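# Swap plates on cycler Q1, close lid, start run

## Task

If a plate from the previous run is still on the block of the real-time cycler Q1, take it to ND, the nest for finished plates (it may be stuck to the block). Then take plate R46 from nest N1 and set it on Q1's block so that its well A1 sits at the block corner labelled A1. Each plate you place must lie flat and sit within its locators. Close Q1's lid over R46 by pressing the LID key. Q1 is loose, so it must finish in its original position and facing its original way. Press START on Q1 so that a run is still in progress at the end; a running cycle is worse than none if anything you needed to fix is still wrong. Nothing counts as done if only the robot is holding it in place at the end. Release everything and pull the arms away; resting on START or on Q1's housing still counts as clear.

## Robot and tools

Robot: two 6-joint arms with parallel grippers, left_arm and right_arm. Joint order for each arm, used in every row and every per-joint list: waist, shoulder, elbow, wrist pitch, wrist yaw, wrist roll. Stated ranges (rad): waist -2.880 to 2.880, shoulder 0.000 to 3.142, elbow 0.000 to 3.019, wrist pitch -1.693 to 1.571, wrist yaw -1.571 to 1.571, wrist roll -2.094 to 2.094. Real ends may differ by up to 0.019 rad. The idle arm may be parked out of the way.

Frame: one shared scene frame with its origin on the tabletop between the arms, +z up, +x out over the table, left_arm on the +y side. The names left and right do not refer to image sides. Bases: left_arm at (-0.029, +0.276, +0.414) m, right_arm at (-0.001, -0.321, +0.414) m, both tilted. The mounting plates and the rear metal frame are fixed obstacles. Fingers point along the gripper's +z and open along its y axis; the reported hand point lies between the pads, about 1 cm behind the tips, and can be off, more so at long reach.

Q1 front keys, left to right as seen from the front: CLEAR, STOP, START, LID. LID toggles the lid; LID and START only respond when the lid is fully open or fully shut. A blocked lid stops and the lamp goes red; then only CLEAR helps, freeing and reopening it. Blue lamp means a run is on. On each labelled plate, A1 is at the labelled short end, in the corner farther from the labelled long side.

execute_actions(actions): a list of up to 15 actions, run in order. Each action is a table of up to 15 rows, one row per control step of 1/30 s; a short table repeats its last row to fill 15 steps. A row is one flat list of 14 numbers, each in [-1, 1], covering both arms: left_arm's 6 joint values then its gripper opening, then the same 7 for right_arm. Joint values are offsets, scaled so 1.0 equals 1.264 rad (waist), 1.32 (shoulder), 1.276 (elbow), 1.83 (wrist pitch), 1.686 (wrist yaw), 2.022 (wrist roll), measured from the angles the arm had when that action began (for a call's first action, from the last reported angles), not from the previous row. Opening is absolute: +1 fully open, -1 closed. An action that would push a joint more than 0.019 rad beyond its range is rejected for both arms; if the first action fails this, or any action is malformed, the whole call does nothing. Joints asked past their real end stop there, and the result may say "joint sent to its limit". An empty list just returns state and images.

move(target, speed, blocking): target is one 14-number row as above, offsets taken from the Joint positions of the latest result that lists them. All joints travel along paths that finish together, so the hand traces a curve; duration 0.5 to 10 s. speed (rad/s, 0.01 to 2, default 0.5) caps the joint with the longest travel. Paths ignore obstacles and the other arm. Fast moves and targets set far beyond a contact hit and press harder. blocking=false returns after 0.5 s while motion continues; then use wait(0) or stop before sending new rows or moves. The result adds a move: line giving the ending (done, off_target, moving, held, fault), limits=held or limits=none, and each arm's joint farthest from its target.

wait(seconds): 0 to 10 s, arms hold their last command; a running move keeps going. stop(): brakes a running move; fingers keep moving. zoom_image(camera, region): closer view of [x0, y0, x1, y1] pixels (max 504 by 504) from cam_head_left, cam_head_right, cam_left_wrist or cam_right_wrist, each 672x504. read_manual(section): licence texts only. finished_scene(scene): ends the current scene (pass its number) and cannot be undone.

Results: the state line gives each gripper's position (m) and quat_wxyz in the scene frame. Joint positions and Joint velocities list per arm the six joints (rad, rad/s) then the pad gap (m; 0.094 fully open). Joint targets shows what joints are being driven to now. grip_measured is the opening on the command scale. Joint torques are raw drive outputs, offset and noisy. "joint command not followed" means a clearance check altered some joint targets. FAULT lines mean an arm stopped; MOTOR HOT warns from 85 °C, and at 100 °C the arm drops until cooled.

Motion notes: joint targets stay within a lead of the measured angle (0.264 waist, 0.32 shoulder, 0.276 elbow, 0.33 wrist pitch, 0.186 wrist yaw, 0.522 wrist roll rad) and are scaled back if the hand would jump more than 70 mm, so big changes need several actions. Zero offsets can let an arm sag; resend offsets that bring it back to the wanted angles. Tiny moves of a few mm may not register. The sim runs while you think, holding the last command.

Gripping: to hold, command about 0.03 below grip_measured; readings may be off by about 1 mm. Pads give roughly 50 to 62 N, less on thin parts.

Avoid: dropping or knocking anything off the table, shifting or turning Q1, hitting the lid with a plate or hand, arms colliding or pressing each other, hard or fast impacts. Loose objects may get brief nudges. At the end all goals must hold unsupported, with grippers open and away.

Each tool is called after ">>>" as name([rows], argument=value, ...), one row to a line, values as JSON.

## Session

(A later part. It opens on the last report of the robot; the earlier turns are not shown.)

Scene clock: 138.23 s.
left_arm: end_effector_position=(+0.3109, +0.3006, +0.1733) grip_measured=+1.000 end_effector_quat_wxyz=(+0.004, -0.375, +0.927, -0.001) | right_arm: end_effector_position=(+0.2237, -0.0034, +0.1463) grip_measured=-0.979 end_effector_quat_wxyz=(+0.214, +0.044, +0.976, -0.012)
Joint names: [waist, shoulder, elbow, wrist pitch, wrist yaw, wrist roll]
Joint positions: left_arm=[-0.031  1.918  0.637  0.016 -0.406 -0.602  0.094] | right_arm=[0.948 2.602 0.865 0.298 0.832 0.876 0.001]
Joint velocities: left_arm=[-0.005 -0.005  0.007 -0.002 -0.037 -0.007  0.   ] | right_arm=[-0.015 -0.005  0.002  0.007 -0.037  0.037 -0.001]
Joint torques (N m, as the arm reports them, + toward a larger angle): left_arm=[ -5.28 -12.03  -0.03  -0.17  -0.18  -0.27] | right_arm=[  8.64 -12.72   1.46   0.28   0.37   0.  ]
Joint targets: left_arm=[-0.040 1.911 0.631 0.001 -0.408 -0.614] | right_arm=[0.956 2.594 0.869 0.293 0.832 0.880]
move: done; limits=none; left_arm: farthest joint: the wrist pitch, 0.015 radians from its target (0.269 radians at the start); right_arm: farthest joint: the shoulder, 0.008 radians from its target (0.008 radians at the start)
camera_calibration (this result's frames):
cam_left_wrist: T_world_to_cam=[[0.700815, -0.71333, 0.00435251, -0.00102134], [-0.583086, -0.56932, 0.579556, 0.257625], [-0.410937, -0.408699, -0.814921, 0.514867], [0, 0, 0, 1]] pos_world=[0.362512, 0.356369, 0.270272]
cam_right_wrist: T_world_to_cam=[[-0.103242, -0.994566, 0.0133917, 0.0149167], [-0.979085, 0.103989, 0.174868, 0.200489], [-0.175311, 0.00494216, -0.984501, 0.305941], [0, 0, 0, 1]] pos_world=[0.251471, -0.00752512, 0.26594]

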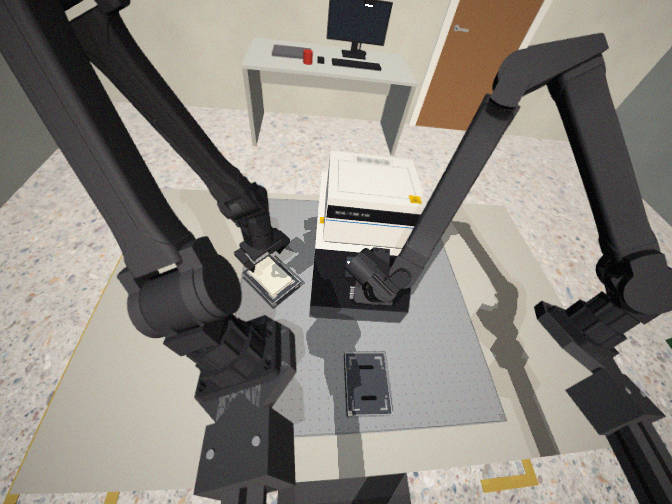

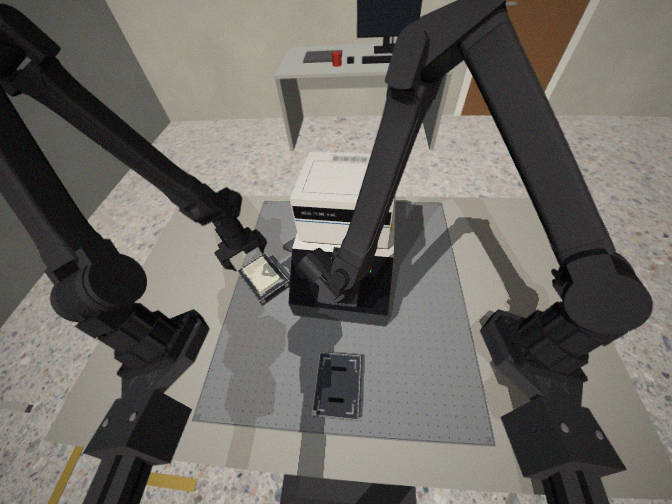

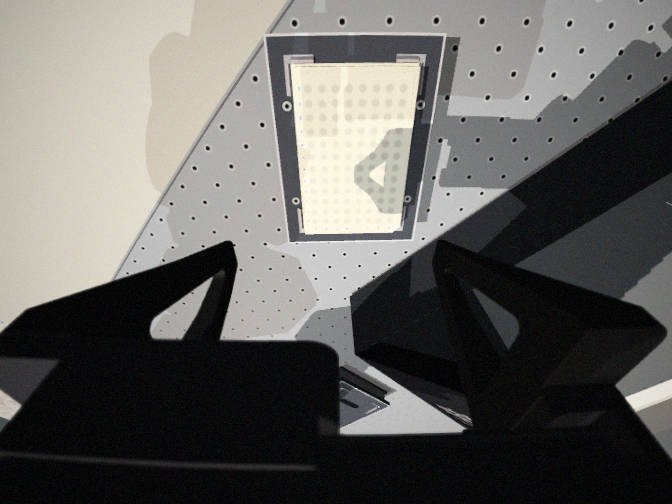

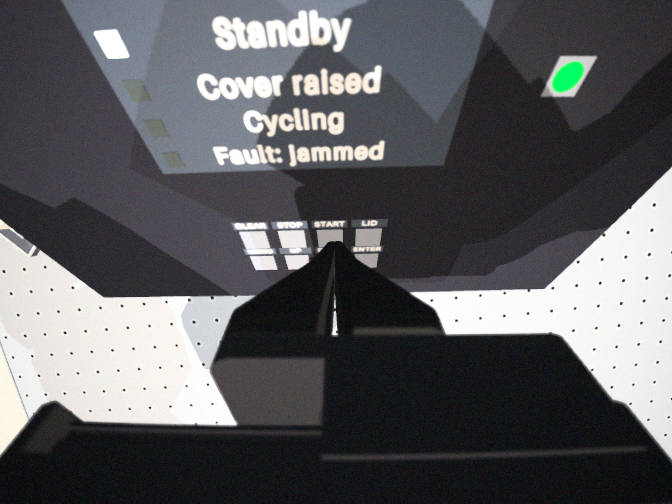

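>>> zoom_image(camera="cam_left_wrist", region=[250, 20, 470, 250])

>>> zoom_image(camera="cam_head_left", region=[235, 240, 315, 315])

>>> zoom_image(camera="cam_head_right", region=[225, 240, 300, 310])

Region (250, 20, 470, 250) of cam_left_wrist's 672x504 image, scaled by 2.191, with more detail than that image has; it fills the left 482 columns of this view, and the rest is white.

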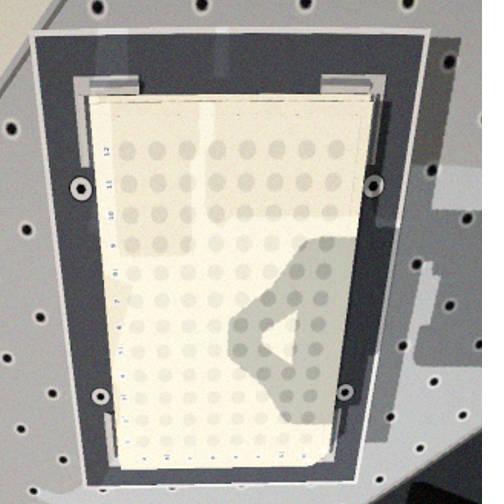

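Region (235, 240, 315, 315) of cam_head_left's 672x504 image, scaled by 6.300, with more detail than that image has; it fills the top 472 rows of this view, and the rest is white.

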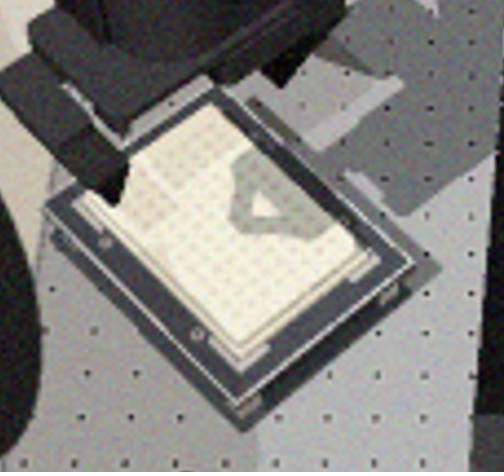

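Region (225, 240, 300, 310) of cam_head_right's 672x504 image, scaled by 6.720, with more detail than that image has; it fills the top 470 rows of this view, and the rest is white.

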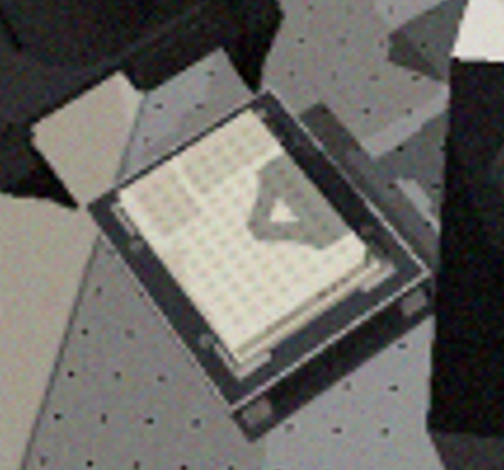

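>>> execute_actions([
  [[-0.005,-0.004,-0.003,-0.006,0,-0.004,1,-0.008,0.002,0.005,0.008,-0.001,-0.003,-1],[-0.005,-0.004,-0.003,-0.006,0,-0.004,1,-0.0115,0.004,0.007,0.0118,-0.0015,-0.005,-1],[-0.005,-0.004,-0.003,-0.006,0,-0.004,1,-0.013,0.0063,0.0085,0.0122,-0.0018,-0.005,-1],[-0.005,-0.004,-0.003,-0.006,0,-0.004,1,-0.0144,0.0086,0.010,0.0126,-0.0018,-0.005,-1],[-0.005,-0.004,-0.003,-0.006,0,-0.004,1,-0.0158,0.011,0.0115,0.013,-0.0018,-0.005,-1],[-0.005,-0.004,-0.003,-0.006,0,-0.004,1,-0.0172,0.0133,0.013,0.0134,-0.0018,-0.005,-1],[-0.005,-0.004,-0.003,-0.006,0,-0.004,1,-0.0186,0.0156,0.0145,0.0138,-0.0018,-0.005,-1],[-0.005,-0.004,-0.003,-0.006,0,-0.004,1,-0.020,0.018,0.016,0.0142,-0.0018,-0.005,-1],[-0.005,-0.004,-0.003,-0.006,0,-0.004,1,-0.0214,0.0203,0.0175,0.0146,-0.0018,-0.005,-1],[-0.005,-0.004,-0.003,-0.006,0,-0.004,1,-0.0228,0.0226,0.019,0.015,-0.0018,-0.005,-1],[-0.005,-0.004,-0.003,-0.006,0,-0.004,1,-0.024,0.025,0.0205,0.0154,-0.0018,-0.005,-1],[-0.005,-0.004,-0.003,-0.006,0,-0.004,1,-0.0253,0.0273,0.022,0.0158,-0.0018,-0.005,-1]],
])

Scene clock: 140.07 s.
left_arm: end_effector_position=(+0.3109, +0.3006, +0.1733) grip_measured=+1.000 end_effector_quat_wxyz=(+0.004, -0.375, +0.927, -0.001) | right_arm: end_effector_position=(+0.2247, -0.0030, +0.1394) grip_measured=-0.979 end_effector_quat_wxyz=(+0.212, +0.049, +0.976, -0.014)
Joint names: [waist, shoulder, elbow, wrist pitch, wrist yaw, wrist roll]
Joint positions: left_arm=[-0.031  1.918  0.637  0.016 -0.406 -0.602  0.094] | right_arm=[0.937 2.619 0.878 0.303 0.831 0.875 0.001]
Joint velocities: left_arm=[-0.015 -0.015 -0.007 -0.012  0.007 -0.051  0.   ] | right_arm=[-0.005  0.005 -0.007  0.002 -0.081 -0.007  0.   ]
Joint torques (N m, as the arm reports them, + toward a larger angle): left_arm=[ -5.1  -11.95   0.14   0.    -0.09  -0.23] | right_arm=[  6.12 -10.39   2.42   1.26   0.33  -0.14]
Joint targets: left_arm=[-0.038 1.913 0.633 0.005 -0.406 -0.610] | right_arm=[0.916 2.638 0.893 0.327 0.829 0.866]
camera_calibration (this result's frames):
cam_left_wrist: T_world_to_cam=[[0.701087, -0.713063, 0.00435481, -0.00118672], [-0.582869, -0.569541, 0.579557, 0.257624], [-0.410781, -0.408858, -0.81492, 0.514866], [0, 0, 0, 1]] pos_world=[0.36249, 0.356389, 0.270272]
cam_right_wrist: T_world_to_cam=[[-0.112782, -0.993507, 0.0149597, 0.0174544], [-0.977208, 0.113632, 0.179309, 0.201614], [-0.179845, 0.00560416, -0.983679, 0.300305], [0, 0, 0, 1]] pos_world=[0.252995, -0.00725162, 0.258992]

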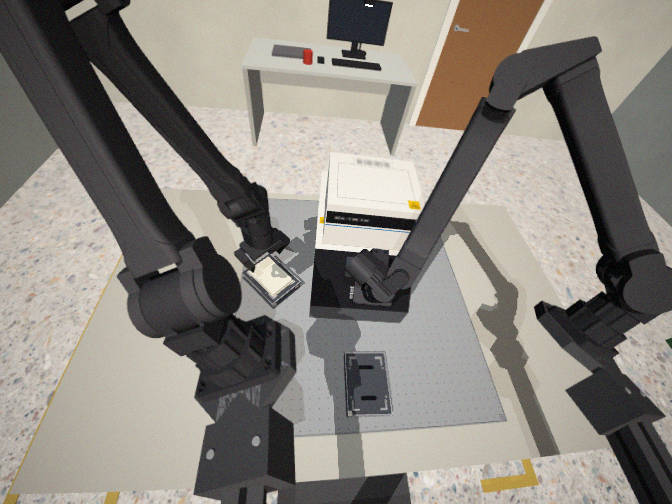

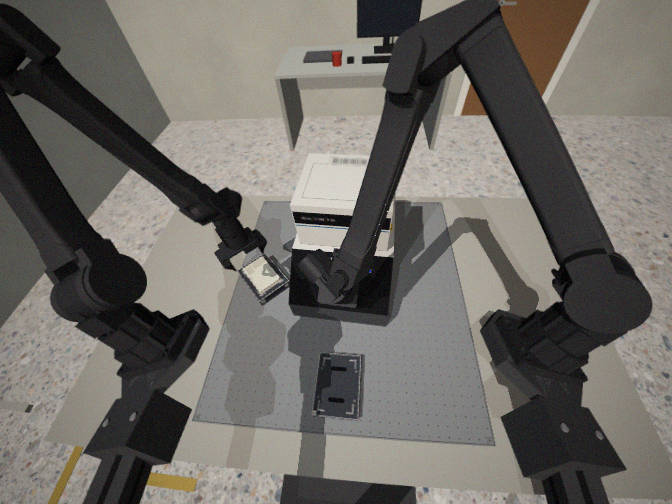

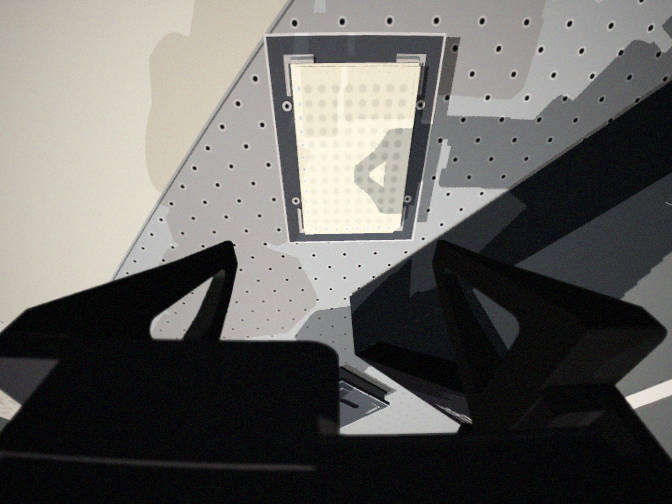

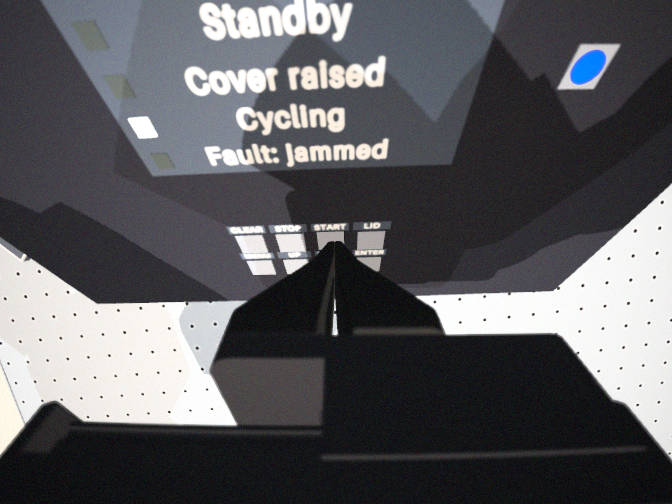

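>>> move(target=[0.12,-0.15,-0.03,-0.06,0,0,1,0.1,-0.1,-0.055,-0.1,0.005,0.08,-1], speed=0.5)

Scene clock: 141.47 s.
left_arm: end_effector_position=(+0.3035, +0.3790, +0.2025) grip_measured=+1.000 end_effector_quat_wxyz=(+0.009, -0.447, +0.894, +0.024) | right_arm: end_effector_position=(+0.2035, -0.0024, +0.1907) grip_measured=-0.979 end_effector_quat_wxyz=(+0.215, +0.042, +0.976, -0.008)
Joint names: [waist, shoulder, elbow, wrist pitch, wrist yaw, wrist roll]
Joint positions: left_arm=[ 0.124  1.728  0.604 -0.08  -0.406 -0.602  0.094] | right_arm=[1.057 2.497 0.812 0.137 0.837 1.027 0.001]
Joint velocities: left_arm=[ 0.015 -0.005  0.002  0.012  0.081 -0.022  0.   ] | right_arm=[-0.005 -0.015 -0.017 -0.037 -0.037 -0.037  0.001]
Joint torques (N m, as the arm reports them, + toward a larger angle): left_arm=[ -4.05 -11.85   0.75  -0.12  -0.12  -0.17] | right_arm=[  8.12 -12.61   1.54  -0.2    0.53   0.09]
Joint targets: left_arm=[0.120 1.721 0.598 -0.094 -0.406 -0.602] | right_arm=[1.064 2.487 0.808 0.120 0.839 1.037]
move: done; limits=none; left_arm: farthest joint: the wrist pitch, 0.014 radians from its target (0.110 radians at the start); right_arm: farthest joint: the wrist pitch, 0.017 radians from its target (0.183 radians at the start)
camera_calibration (this result's frames):
cam_left_wrist: T_world_to_cam=[[0.805407, -0.591717, -0.0345019, -0.010074], [-0.477605, -0.682354, 0.553431, 0.297058], [-0.351017, -0.429259, -0.83218, 0.560758], [0, 0, 0, 1]] pos_world=[0.346825, 0.437448, 0.301903]
cam_right_wrist: T_world_to_cam=[[-0.0985415, -0.995113, 0.00627194, 0.0136436], [-0.97983, 0.0981252, 0.174082, 0.173124], [-0.173847, 0.0110089, -0.984711, 0.345901], [0, 0, 0, 1]] pos_world=[0.23111, -0.00721889, 0.31039]

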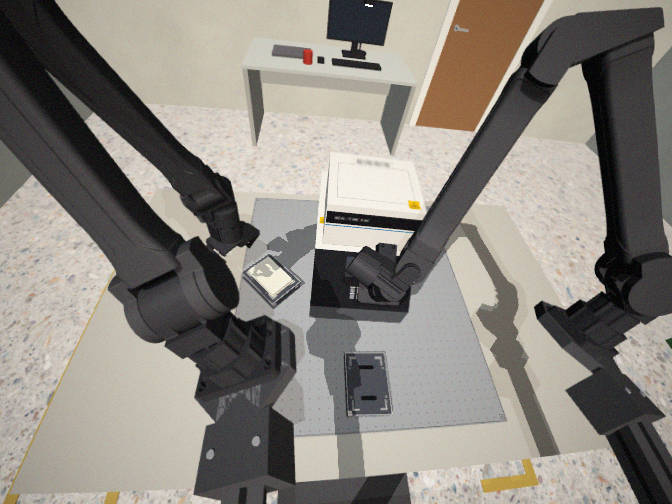

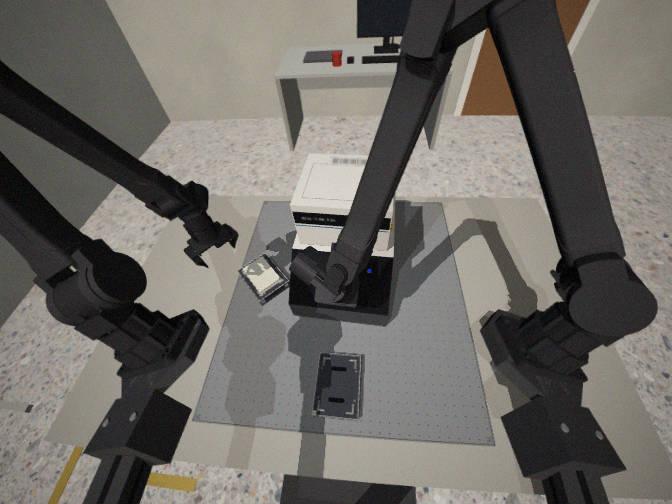

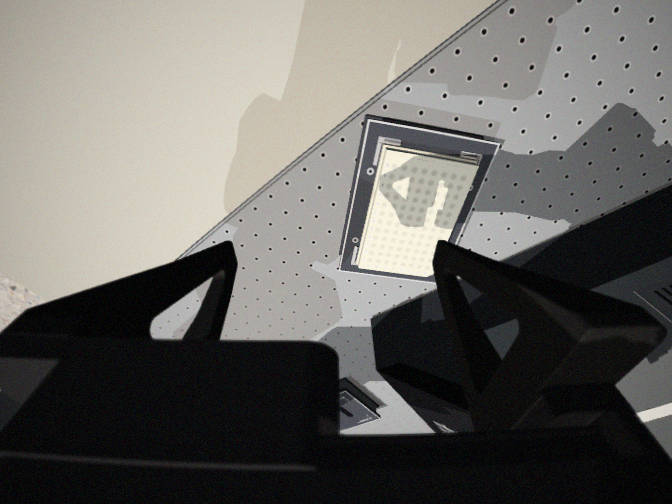

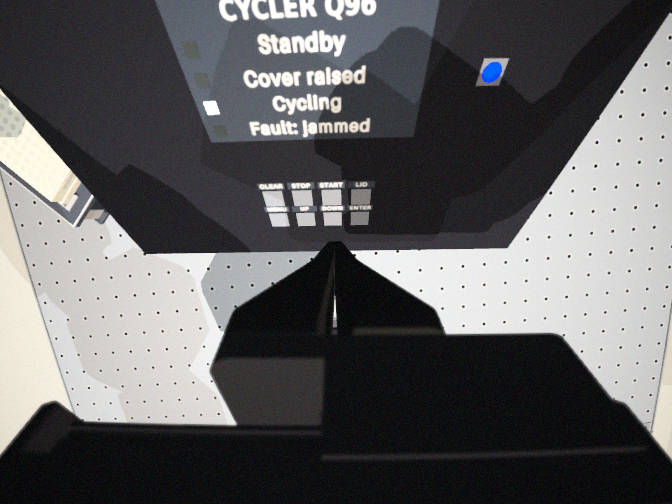

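>>> finished_scene(scene=1)

The scene is finished: the task was done.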